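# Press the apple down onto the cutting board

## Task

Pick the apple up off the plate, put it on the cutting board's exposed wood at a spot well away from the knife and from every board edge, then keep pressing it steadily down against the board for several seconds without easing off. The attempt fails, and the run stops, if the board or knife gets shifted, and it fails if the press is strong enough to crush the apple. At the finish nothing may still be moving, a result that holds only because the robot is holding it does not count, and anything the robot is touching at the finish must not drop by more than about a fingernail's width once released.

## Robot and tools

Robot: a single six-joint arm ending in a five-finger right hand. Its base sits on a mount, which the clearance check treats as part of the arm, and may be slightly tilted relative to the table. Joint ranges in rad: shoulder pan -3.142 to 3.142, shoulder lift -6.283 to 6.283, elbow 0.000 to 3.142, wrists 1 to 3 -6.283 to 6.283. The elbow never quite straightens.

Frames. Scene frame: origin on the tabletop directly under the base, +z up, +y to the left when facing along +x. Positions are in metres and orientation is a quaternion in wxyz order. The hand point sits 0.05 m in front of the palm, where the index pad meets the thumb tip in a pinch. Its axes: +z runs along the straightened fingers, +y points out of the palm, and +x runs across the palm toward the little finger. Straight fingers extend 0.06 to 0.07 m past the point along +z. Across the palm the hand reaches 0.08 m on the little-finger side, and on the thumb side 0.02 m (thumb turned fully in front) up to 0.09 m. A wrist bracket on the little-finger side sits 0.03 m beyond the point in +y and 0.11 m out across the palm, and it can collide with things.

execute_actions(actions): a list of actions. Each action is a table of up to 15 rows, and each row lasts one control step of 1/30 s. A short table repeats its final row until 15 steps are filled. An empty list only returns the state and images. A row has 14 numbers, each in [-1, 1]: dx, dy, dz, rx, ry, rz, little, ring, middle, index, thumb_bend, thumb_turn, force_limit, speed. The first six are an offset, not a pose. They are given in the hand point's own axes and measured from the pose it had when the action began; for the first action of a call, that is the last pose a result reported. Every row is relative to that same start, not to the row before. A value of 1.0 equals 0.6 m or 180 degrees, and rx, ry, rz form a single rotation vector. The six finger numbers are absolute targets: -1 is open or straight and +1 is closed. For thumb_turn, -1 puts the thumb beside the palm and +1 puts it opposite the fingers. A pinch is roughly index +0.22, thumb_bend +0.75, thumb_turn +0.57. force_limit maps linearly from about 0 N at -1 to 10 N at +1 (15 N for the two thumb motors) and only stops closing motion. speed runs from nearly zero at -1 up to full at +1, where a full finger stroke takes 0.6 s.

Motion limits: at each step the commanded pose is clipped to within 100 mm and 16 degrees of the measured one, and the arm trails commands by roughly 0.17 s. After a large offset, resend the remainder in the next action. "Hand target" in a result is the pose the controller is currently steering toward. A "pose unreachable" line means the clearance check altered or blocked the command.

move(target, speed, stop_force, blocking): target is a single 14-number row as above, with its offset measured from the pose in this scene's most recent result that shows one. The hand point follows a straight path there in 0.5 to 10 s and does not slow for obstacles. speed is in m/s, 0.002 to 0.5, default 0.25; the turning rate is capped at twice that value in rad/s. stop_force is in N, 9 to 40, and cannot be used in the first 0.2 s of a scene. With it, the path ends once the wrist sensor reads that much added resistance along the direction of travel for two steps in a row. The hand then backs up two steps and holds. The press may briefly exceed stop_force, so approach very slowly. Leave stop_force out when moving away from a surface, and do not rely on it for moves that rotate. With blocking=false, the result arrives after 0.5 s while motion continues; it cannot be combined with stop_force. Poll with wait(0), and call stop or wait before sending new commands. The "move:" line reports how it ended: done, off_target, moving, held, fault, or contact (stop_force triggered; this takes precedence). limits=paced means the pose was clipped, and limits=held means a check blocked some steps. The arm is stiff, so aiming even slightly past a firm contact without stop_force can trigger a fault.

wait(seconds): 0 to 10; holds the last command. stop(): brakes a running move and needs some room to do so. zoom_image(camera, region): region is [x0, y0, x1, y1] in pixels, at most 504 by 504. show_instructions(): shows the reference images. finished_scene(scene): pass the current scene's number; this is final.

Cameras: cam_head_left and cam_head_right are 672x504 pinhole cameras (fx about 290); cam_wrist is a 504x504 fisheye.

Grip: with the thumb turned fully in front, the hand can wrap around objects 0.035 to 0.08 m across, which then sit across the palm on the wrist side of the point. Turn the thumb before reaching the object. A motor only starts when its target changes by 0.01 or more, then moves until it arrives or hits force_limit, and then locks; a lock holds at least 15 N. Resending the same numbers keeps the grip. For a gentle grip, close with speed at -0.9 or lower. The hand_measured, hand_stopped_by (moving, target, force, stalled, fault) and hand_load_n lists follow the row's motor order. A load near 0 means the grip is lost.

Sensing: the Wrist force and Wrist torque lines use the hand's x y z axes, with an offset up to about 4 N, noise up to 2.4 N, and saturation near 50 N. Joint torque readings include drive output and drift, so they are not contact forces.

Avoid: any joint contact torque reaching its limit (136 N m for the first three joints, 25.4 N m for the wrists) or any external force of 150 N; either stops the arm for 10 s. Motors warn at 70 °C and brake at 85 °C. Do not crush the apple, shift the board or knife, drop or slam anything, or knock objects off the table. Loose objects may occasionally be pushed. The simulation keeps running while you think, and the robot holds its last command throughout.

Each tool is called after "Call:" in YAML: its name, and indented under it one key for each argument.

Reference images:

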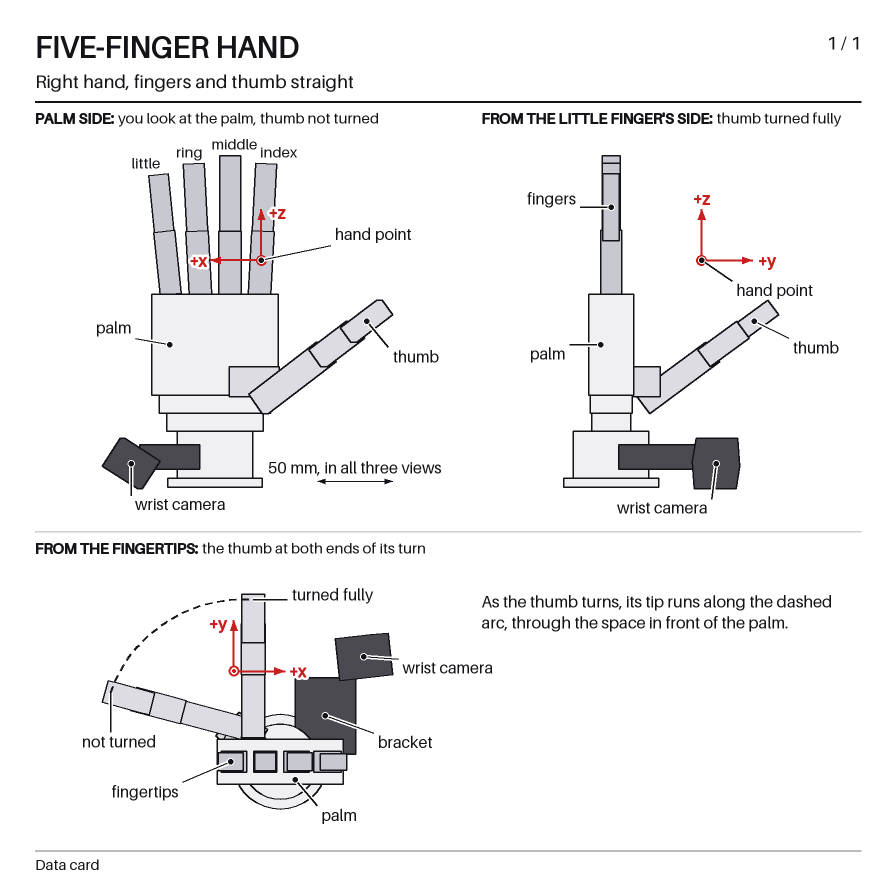

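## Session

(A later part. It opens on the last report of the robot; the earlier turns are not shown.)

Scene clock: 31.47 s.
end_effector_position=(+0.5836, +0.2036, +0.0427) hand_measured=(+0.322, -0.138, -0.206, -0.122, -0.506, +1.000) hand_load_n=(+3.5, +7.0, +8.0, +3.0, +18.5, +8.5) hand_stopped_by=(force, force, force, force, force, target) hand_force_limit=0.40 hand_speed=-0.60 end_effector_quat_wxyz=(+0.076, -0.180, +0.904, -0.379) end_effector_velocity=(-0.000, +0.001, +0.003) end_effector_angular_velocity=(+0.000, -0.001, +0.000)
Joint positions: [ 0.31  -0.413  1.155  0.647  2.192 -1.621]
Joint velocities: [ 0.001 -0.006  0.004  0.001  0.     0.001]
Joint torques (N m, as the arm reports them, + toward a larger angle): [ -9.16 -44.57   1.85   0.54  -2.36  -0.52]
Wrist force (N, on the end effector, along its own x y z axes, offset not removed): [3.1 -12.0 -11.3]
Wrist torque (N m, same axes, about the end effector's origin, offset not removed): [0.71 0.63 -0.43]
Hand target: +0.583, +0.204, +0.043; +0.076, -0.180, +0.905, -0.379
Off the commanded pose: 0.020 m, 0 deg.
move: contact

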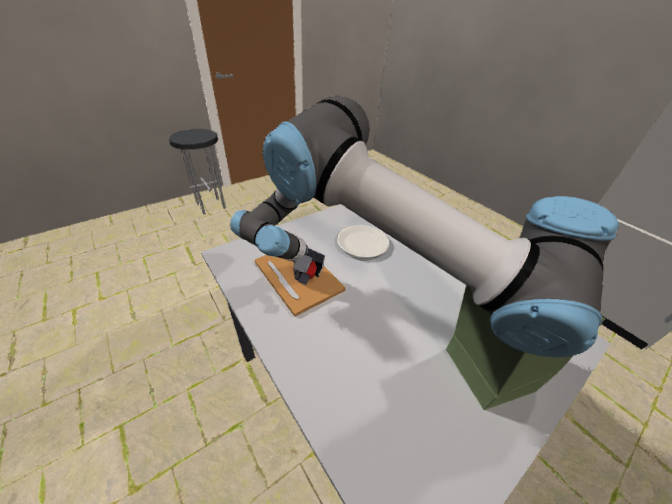

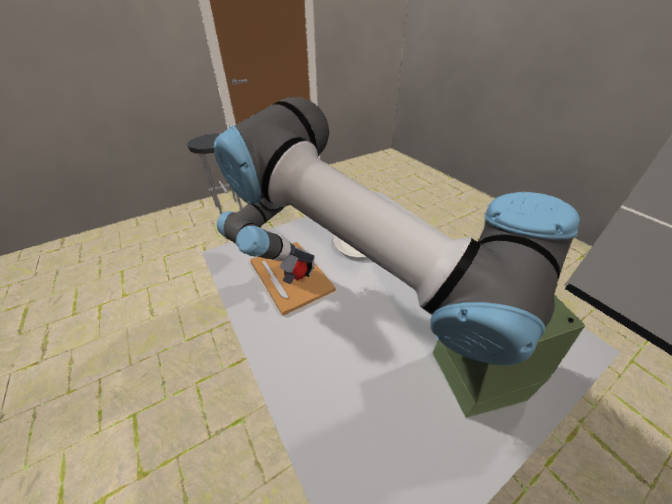

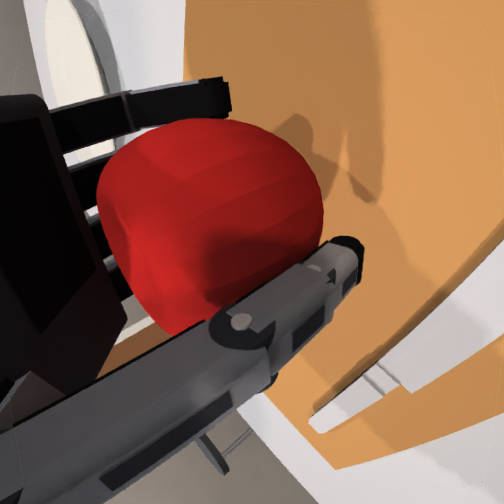

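Call:
wait:
  seconds: 1

Scene clock: 32.73 s.
end_effector_position=(+0.5834, +0.2035, +0.0430) hand_measured=(+0.322, -0.138, -0.206, -0.122, -0.506, +1.000) hand_load_n=(+4.0, +7.0, +8.5, +3.0, +18.0, +8.5) hand_stopped_by=(force, force, force, force, force, target) hand_force_limit=0.40 hand_speed=-0.60 end_effector_quat_wxyz=(+0.076, -0.180, +0.905, -0.379) end_effector_velocity=(-0.000, -0.000, -0.000) end_effector_angular_velocity=(+0.000, +0.001, -0.000)
Joint positions: [ 0.309 -0.413  1.156  0.648  2.192 -1.621]
Joint velocities: [-0.     0.     0.    -0.    -0.001 -0.001]
Joint torques (N m, as the arm reports them, + toward a larger angle): [-16.63 -48.92   3.12   2.8   -0.91  -1.05]
Wrist force (N, on the end effector, along its own x y z axes, offset not removed): [0.1 -7.6 -7.3]
Wrist torque (N m, same axes, about the end effector's origin, offset not removed): [0.36 0.45 -0.33]
Hand target: +0.583, +0.204, +0.043; +0.076, -0.180, +0.905, -0.379
Off the commanded pose: 0.020 m, 0 deg.
wait: 1.00 s; at rest from the start

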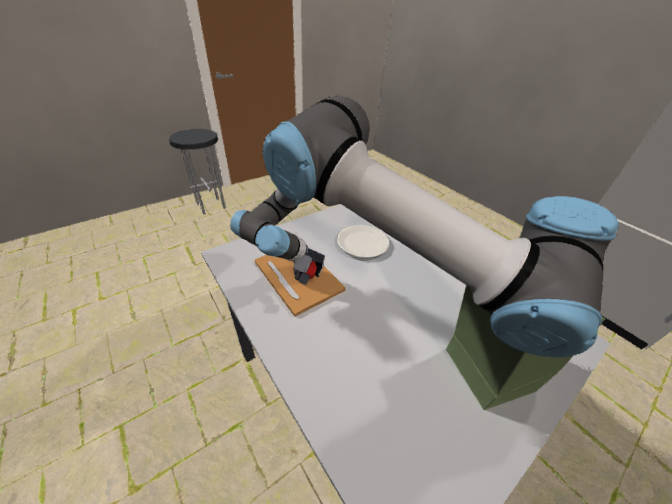

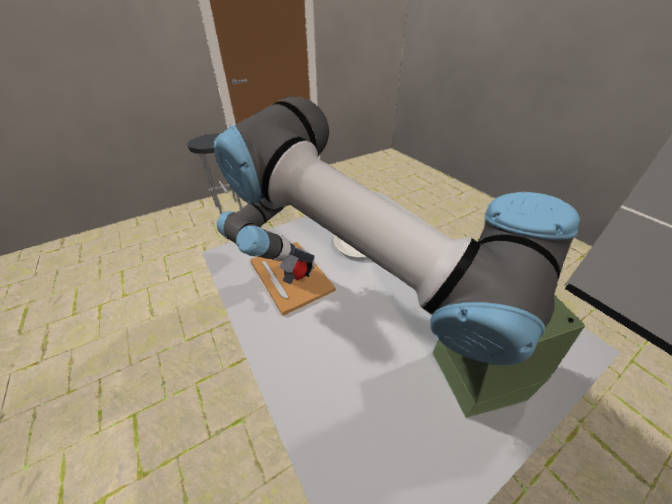

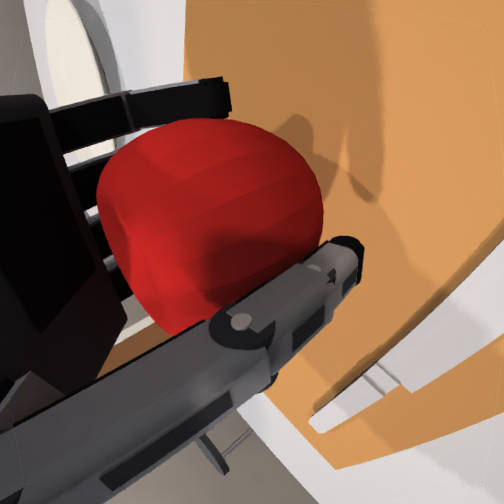

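Call:
zoom_image:
  camera: "cam_head_right"
  region: [270, 240, 330, 290]

Call:
wait:
  seconds: 3

Region (270, 240, 330, 290) of cam_head_right's 672x504 image, scaled by 8.400, with more detail than that image has.

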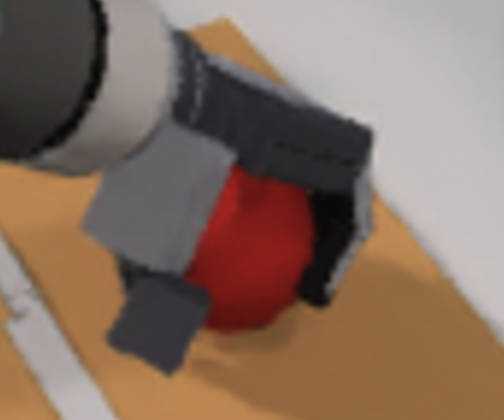

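Scene clock: 37.37 s.
end_effector_position=(+0.5834, +0.2035, +0.0430) hand_measured=(+0.322, -0.138, -0.206, -0.122, -0.506, +1.000) hand_load_n=(+4.0, +7.0, +8.5, +3.0, +18.0, +8.5) hand_stopped_by=(force, force, force, force, force, target) hand_force_limit=0.40 hand_speed=-0.60 end_effector_quat_wxyz=(+0.076, -0.180, +0.905, -0.379) end_effector_velocity=(+0.001, +0.001, +0.001) end_effector_angular_velocity=(-0.001, -0.002, +0.001)
Joint positions: [ 0.309 -0.413  1.156  0.648  2.192 -1.621]
Joint velocities: [ 0.001 -0.001 -0.    -0.001  0.001 -0.   ]
Joint torques (N m, as the arm reports them, + toward a larger angle): [-16.18 -47.34   2.76   2.72   0.78  -1.1 ]
Wrist force (N, on the end effector, along its own x y z axes, offset not removed): [0.0 -7.8 -7.5]
Wrist torque (N m, same axes, about the end effector's origin, offset not removed): [0.35 0.39 -0.39]
Hand target: +0.583, +0.204, +0.043; +0.076, -0.180, +0.905, -0.379
Off the commanded pose: 0.020 m, 0 deg.
wait: 3.00 s; at rest from the start

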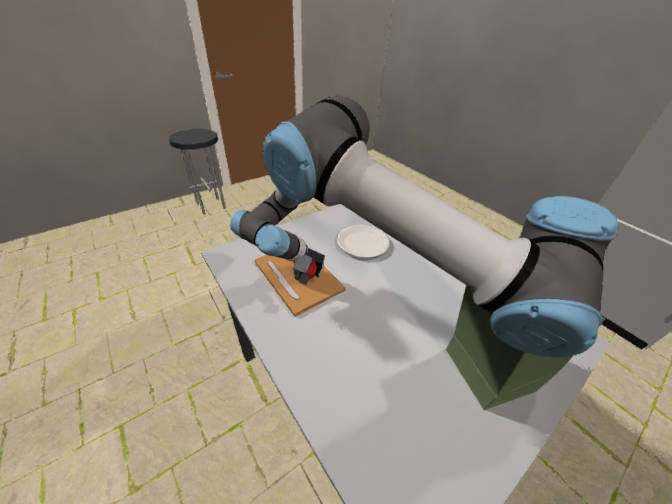

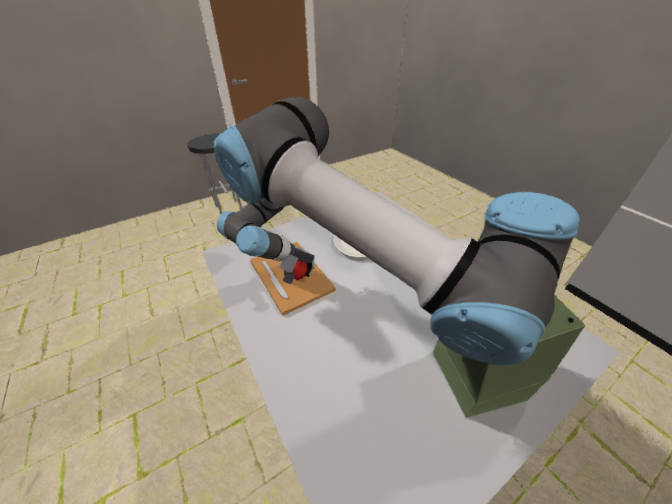

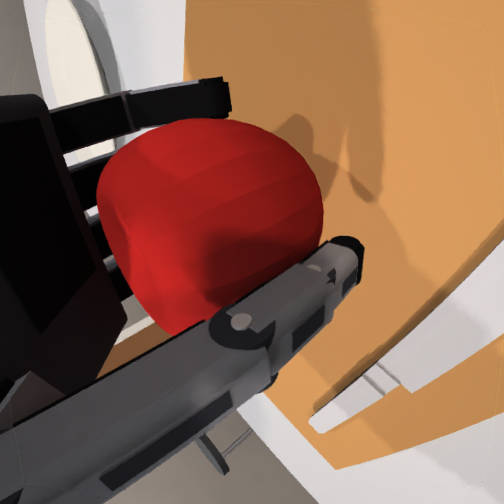

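Call:
move:
  target: [0,-0.008,-0.008,0.0667,0,0,0.6,0.65,0.65,0.65,0.6,1,0.4,-0.6]
  speed: 0.1

Scene clock: 40.30 s.
end_effector_position=(+0.5834, +0.2035, +0.0497) hand_measured=(+0.322, -0.138, -0.206, -0.122, -0.506, +1.000) hand_load_n=(+4.0, +7.5, +9.5, +3.5, +18.0, +8.5) hand_stopped_by=(force, force, force, force, force, target) hand_force_limit=0.40 hand_speed=-0.60 end_effector_quat_wxyz=(+0.094, -0.171, +0.860, -0.471) end_effector_velocity=(-0.001, -0.000, -0.000) end_effector_angular_velocity=(-0.016, -0.004, -0.003)
Joint positions: [ 0.387 -0.341  1.073  0.728  2.411 -1.517]
Joint velocities: [ 0.007  0.01  -0.011  0.015  0.017  0.014]
Joint torques (N m, as the arm reports them, + toward a larger angle): [  1.45 -42.25 -23.49   4.35   2.64   1.64]
Wrist force (N, on the end effector, along its own x y z axes, offset not removed): [-0.6 2.5 4.4]
Wrist torque (N m, same axes, about the end effector's origin, offset not removed): [0.08 0.11 -0.13]
Hand target: +0.583, +0.204, +0.050; +0.094, -0.171, +0.860, -0.472
Off the commanded pose: 0.000 m, 0 deg.
move: done

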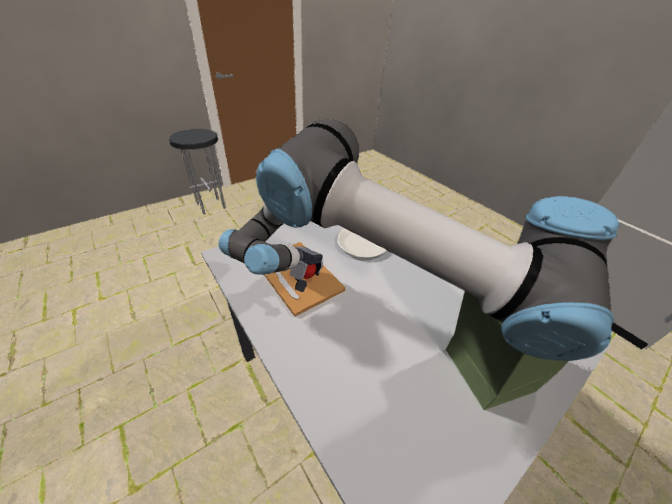

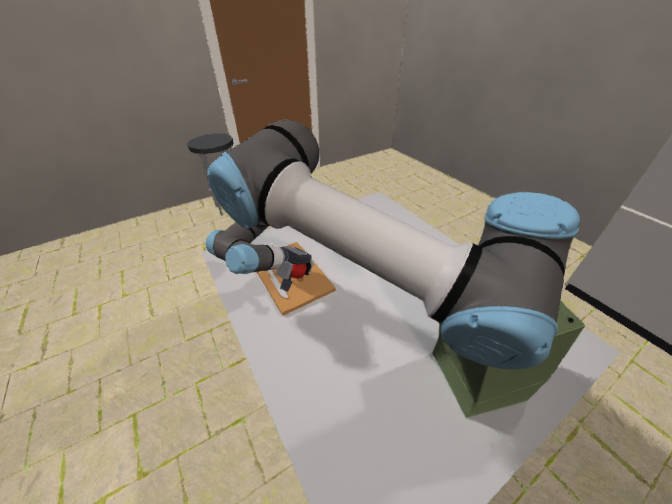

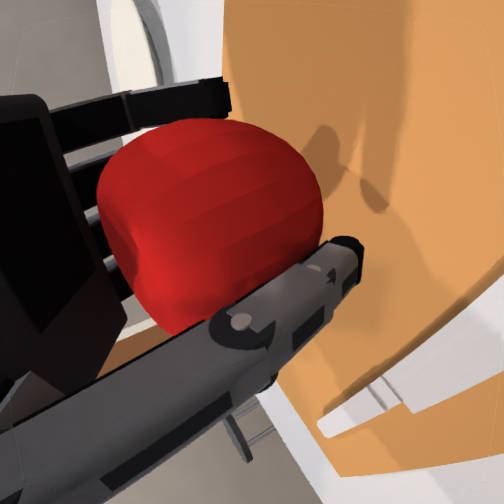

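Call:
move:
  target: [0,0.0281,0.0179,0,0,0,0.6,0.65,0.65,0.65,0.6,1,0.4,-0.6]
  speed: 0.006
  stop_force: 14

Call:
wait:
  seconds: 1

Scene clock: 42.67 s.
end_effector_position=(+0.5836, +0.2036, +0.0406) hand_measured=(+0.322, -0.138, -0.206, -0.122, -0.506, +1.000) hand_load_n=(+3.5, +7.5, +10.0, +3.0, +16.5, +6.5) hand_stopped_by=(force, force, force, force, force, target) hand_force_limit=0.40 hand_speed=-0.60 end_effector_quat_wxyz=(+0.094, -0.171, +0.860, -0.471) end_effector_velocity=(-0.002, -0.001, +0.001) end_effector_angular_velocity=(-0.002, +0.005, -0.000)
Joint positions: [ 0.39  -0.32   1.056  0.728  2.412 -1.512]
Joint velocities: [ 0.    -0.004  0.007  0.001 -0.001 -0.   ]
Joint torques (N m, as the arm reports them, + toward a larger angle): [ -5.47 -45.89   2.93  -1.54  -1.57  -0.2 ]
Wrist force (N, on the end effector, along its own x y z axes, offset not removed): [0.6 -17.6 -7.7]
Wrist torque (N m, same axes, about the end effector's origin, offset not removed): [-0.20 0.60 -0.71]
Hand target: +0.583, +0.204, +0.041; +0.094, -0.171, +0.860, -0.471
Off the commanded pose: 0.011 m, 0 deg.
move: contact

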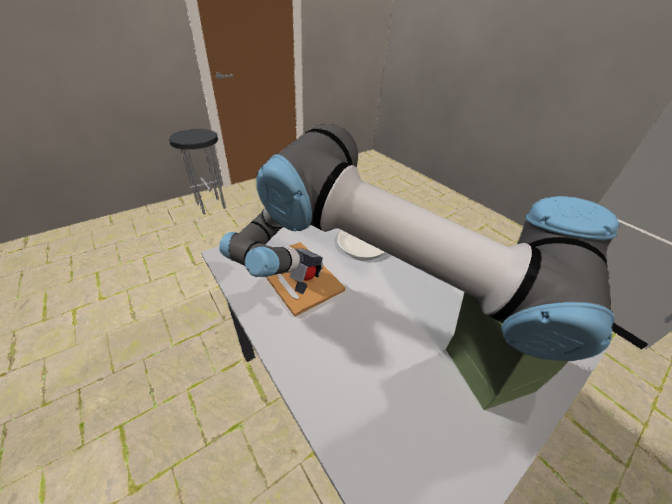

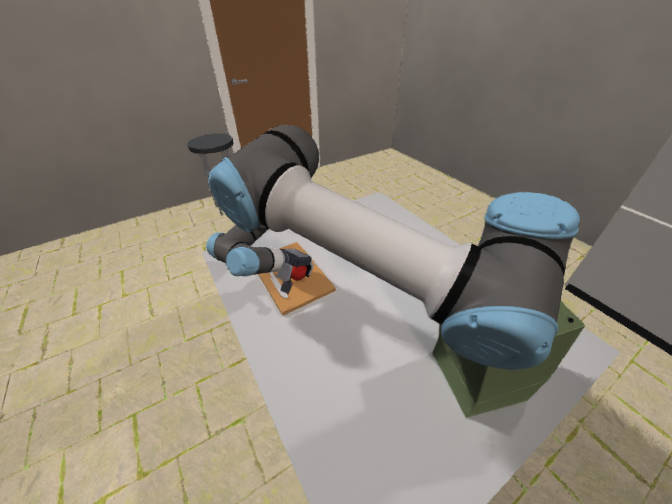

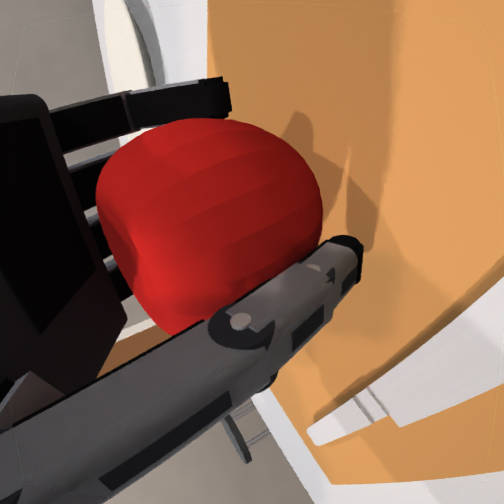

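Scene clock: 43.67 s.
end_effector_position=(+0.5834, +0.2035, +0.0409) hand_measured=(+0.322, -0.138, -0.206, -0.122, -0.506, +1.000) hand_load_n=(+3.5, +7.5, +10.0, +3.5, +17.0, +7.5) hand_stopped_by=(force, force, force, force, force, target) hand_force_limit=0.40 hand_speed=-0.60 end_effector_quat_wxyz=(+0.094, -0.171, +0.860, -0.471) end_effector_velocity=(-0.001, -0.001, -0.000) end_effector_angular_velocity=(-0.002, +0.001, -0.001)
Joint positions: [ 0.39  -0.321  1.057  0.728  2.412 -1.512]
Joint velocities: [-0.     0.001  0.001 -0.     0.002  0.001]
Joint torques (N m, as the arm reports them, + toward a larger angle): [-14.33 -48.44   3.85   2.38  -2.39  -0.95]
Wrist force (N, on the end effector, along its own x y z axes, offset not removed): [-1.4 -13.2 -4.6]
Wrist torque (N m, same axes, about the end effector's origin, offset not removed): [-0.45 0.61 -0.58]
Hand target: +0.583, +0.204, +0.041; +0.094, -0.171, +0.860, -0.471
Off the commanded pose: 0.011 m, 0 deg.
wait: 1.00 s; at rest by 0.17 s

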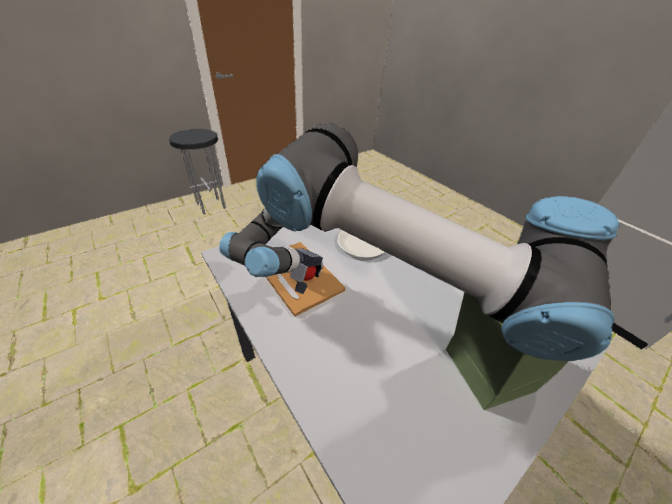

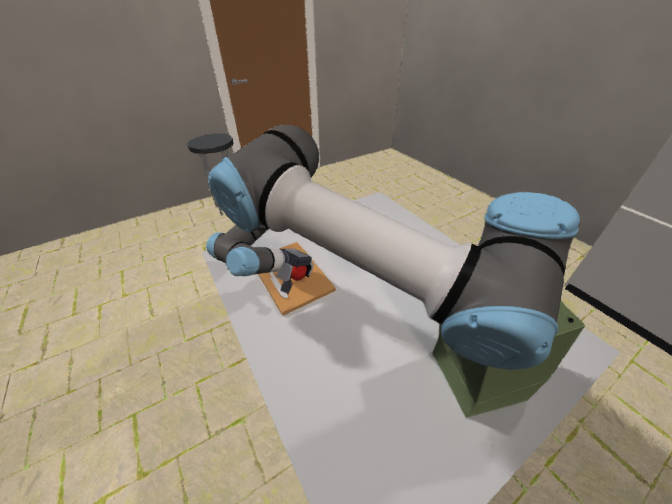

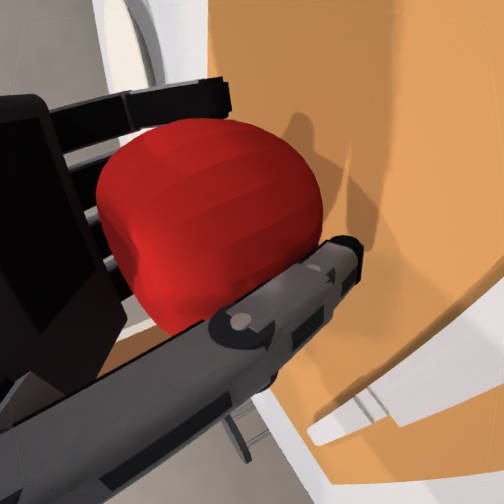

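Call:
wait:
  seconds: 5

Scene clock: 49.10 s.
end_effector_position=(+0.5834, +0.2035, +0.0409) hand_measured=(+0.322, -0.138, -0.206, -0.122, -0.506, +1.000) hand_load_n=(+3.5, +7.5, +10.0, +3.5, +17.0, +7.5) hand_stopped_by=(force, force, force, force, force, target) hand_force_limit=0.40 hand_speed=-0.60 end_effector_quat_wxyz=(+0.094, -0.171, +0.860, -0.471) end_effector_velocity=(-0.000, -0.000, +0.000) end_effector_angular_velocity=(+0.001, +0.001, -0.000)
Joint positions: [ 0.39  -0.321  1.057  0.728  2.412 -1.512]
Joint velocities: [-0.    -0.001  0.001  0.    -0.001 -0.   ]
Joint torques (N m, as the arm reports them, + toward a larger angle): [-14.12 -47.93   2.87   2.27  -1.52  -0.83]
Wrist force (N, on the end effector, along its own x y z axes, offset not removed): [-0.2 -11.0 -3.9]
Wrist torque (N m, same axes, about the end effector's origin, offset not removed): [-0.20 0.43 -0.43]
Hand target: +0.583, +0.204, +0.041; +0.094, -0.171, +0.860, -0.471
Off the commanded pose: 0.011 m, 0 deg.
wait: 5.00 s; at rest from the start

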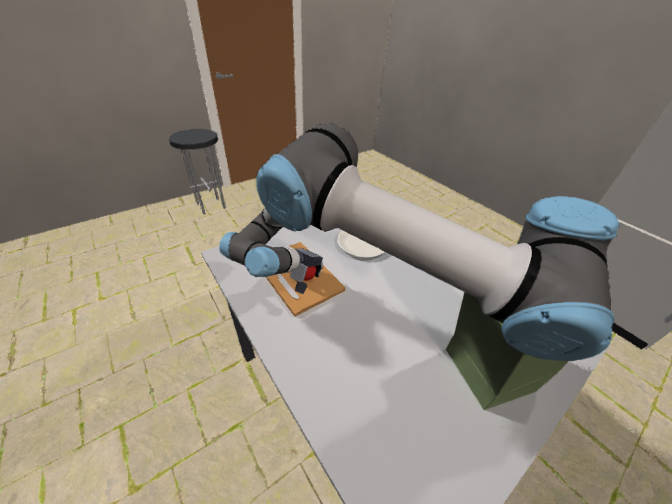

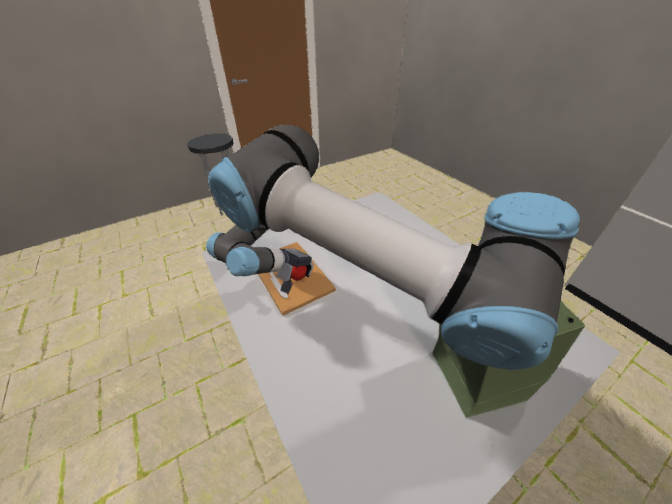

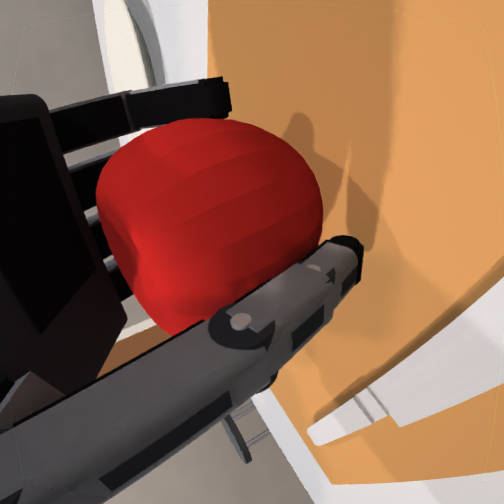

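Call:
execute_actions:
  actions:
    - [[0,0.00056,0.00036,0,0,0,0.6,0.65,0.65,0.65,0.6,1,0.4,-0.6]]

Call:
wait:
  seconds: 1

Scene clock: 50.03 s.
end_effector_position=(+0.5834, +0.2035, +0.0405) hand_measured=(+0.322, -0.138, -0.206, -0.122, -0.506, +1.000) hand_load_n=(+3.5, +7.5, +9.5, +3.0, +16.5, +7.0) hand_stopped_by=(force, force, force, force, force, target) hand_force_limit=0.40 hand_speed=-0.60 end_effector_quat_wxyz=(+0.094, -0.171, +0.860, -0.471) end_effector_velocity=(-0.001, -0.001, -0.001) end_effector_angular_velocity=(-0.001, +0.002, -0.001)
Joint positions: [ 0.39  -0.32   1.056  0.728  2.412 -1.512]
Joint velocities: [-0.     0.002  0.    -0.    -0.     0.   ]
Joint torques (N m, as the arm reports them, + toward a larger angle): [  4.51 -31.32 -21.61   0.03  -1.46   1.1 ]
Wrist force (N, on the end effector, along its own x y z axes, offset not removed): [0.0 -16.8 -9.4]
Wrist torque (N m, same axes, about the end effector's origin, offset not removed): [-0.16 0.53 -0.56]
Hand target: +0.583, +0.204, +0.040; +0.094, -0.171, +0.860, -0.471
Off the commanded pose: 0.000 m, 0 deg.

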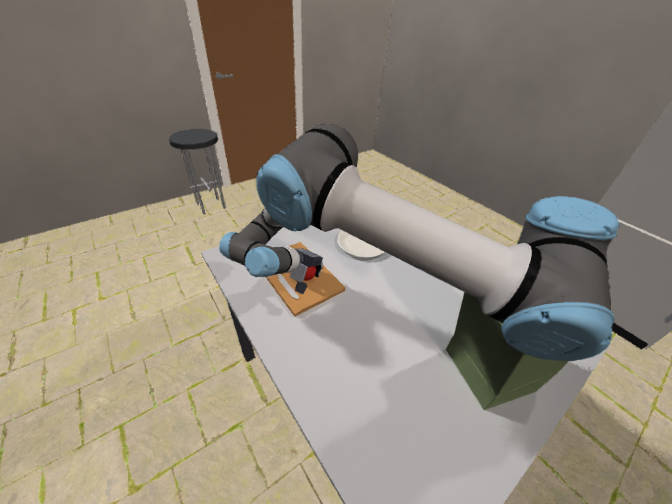

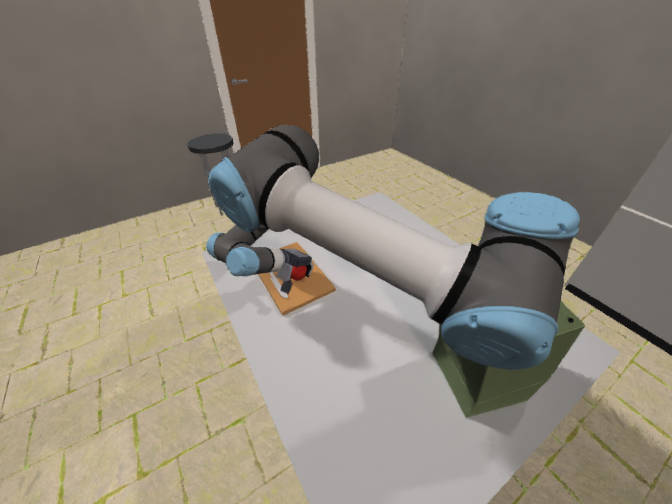

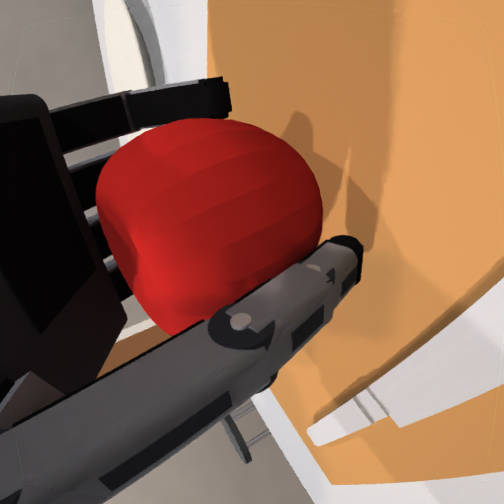

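Scene clock: 51.03 s.
end_effector_position=(+0.5834, +0.2035, +0.0405) hand_measured=(+0.322, -0.138, -0.206, -0.122, -0.506, +1.000) hand_load_n=(+3.5, +7.5, +10.0, +3.0, +16.5, +7.0) hand_stopped_by=(force, force, force, force, force, target) hand_force_limit=0.40 hand_speed=-0.60 end_effector_quat_wxyz=(+0.094, -0.171, +0.860, -0.471) end_effector_velocity=(-0.001, -0.000, -0.001) end_effector_angular_velocity=(+0.000, +0.001, -0.000)
Joint positions: [ 0.39  -0.32   1.056  0.728  2.412 -1.512]
Joint velocities: [ 0.     0.     0.002 -0.001 -0.     0.   ]
Joint torques (N m, as the arm reports them, + toward a larger angle): [  4.95 -32.21 -22.59  -1.7   -0.8    1.37]
Wrist force (N, on the end effector, along its own x y z axes, offset not removed): [1.0 -20.0 -9.5]
Wrist torque (N m, same axes, about the end effector's origin, offset not removed): [-0.38 0.43 -0.69]
Hand target: +0.583, +0.204, +0.040; +0.094, -0.171, +0.860, -0.471
Off the commanded pose: 0.000 m, 0 deg.
wait: 1.00 s; at rest by 0.17 s

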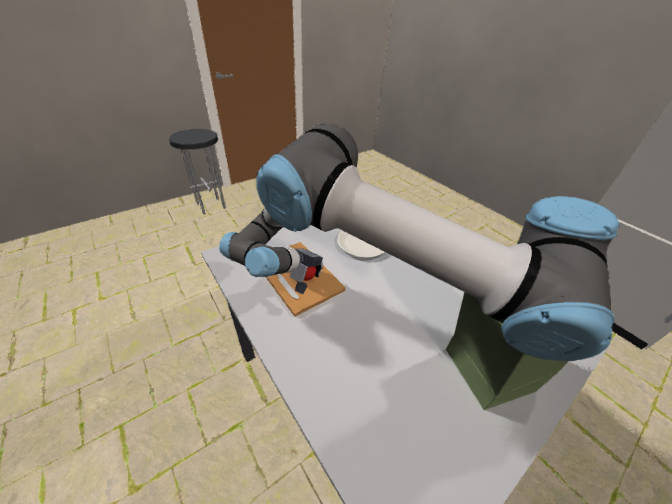

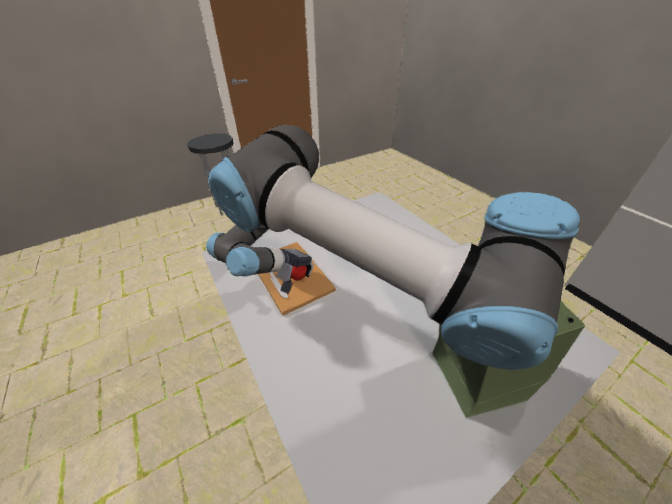

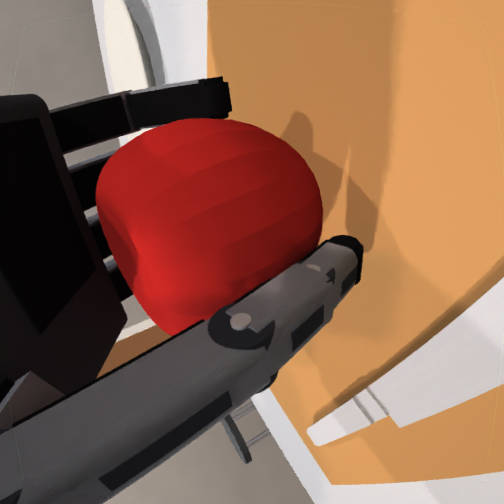

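Call:
wait:
  seconds: 6

Scene clock: 57.13 s.
end_effector_position=(+0.5834, +0.2035, +0.0405) hand_measured=(+0.322, -0.138, -0.206, -0.122, -0.506, +1.000) hand_load_n=(+3.5, +7.5, +10.0, +3.0, +16.5, +7.0) hand_stopped_by=(force, force, force, force, force, target) hand_force_limit=0.40 hand_speed=-0.60 end_effector_quat_wxyz=(+0.094, -0.171, +0.860, -0.471) end_effector_velocity=(+0.000, +0.000, +0.001) end_effector_angular_velocity=(+0.001, +0.000, -0.000)
Joint positions: [ 0.39  -0.32   1.056  0.728  2.412 -1.512]
Joint velocities: [-0.    -0.001  0.001  0.001 -0.001  0.   ]
Joint torques (N m, as the arm reports them, + toward a larger angle): [  3.48 -32.07 -20.36  -1.4   -0.86   1.43]
Wrist force (N, on the end effector, along its own x y z axes, offset not removed): [1.2 -18.5 -9.2]
Wrist torque (N m, same axes, about the end effector's origin, offset not removed): [-0.30 0.34 -0.59]
Hand target: +0.583, +0.204, +0.040; +0.094, -0.171, +0.860, -0.471
Off the commanded pose: 0.000 m, 0 deg.
wait: 6.00 s; at rest by 0.07 s

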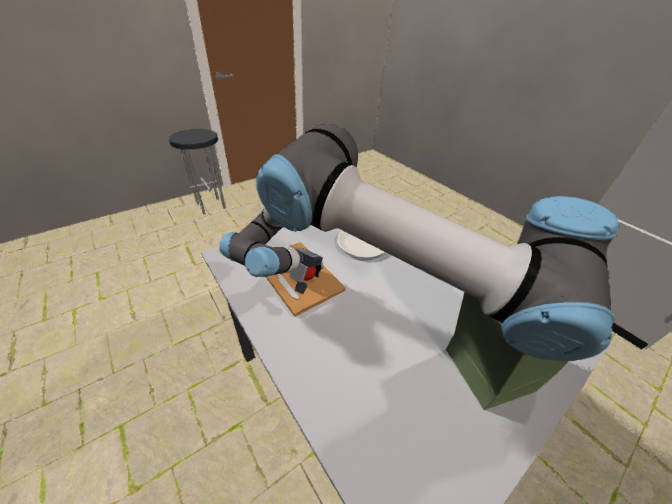

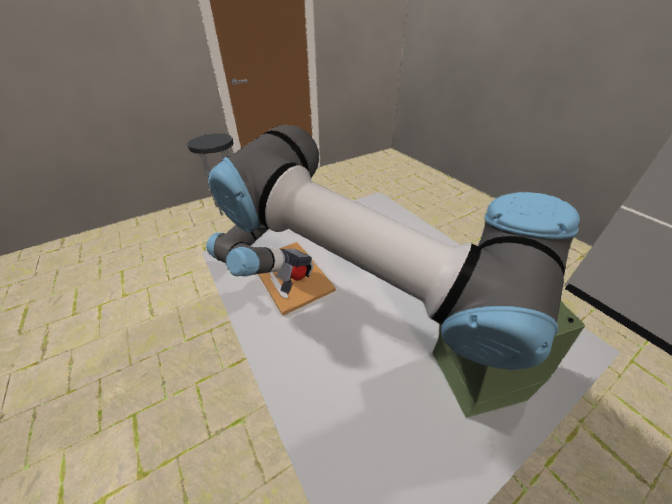

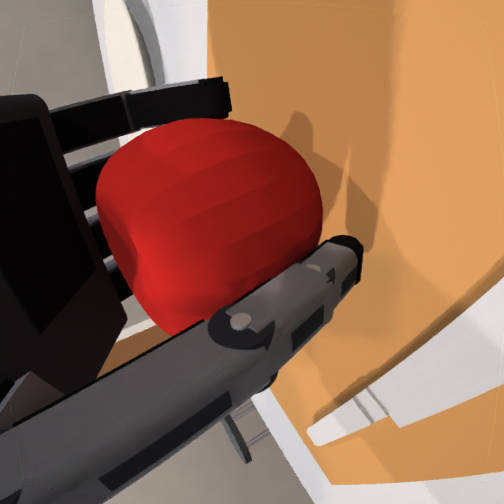

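Call:
finished_scene:
  scene: 1

The scene is finished: the task was done.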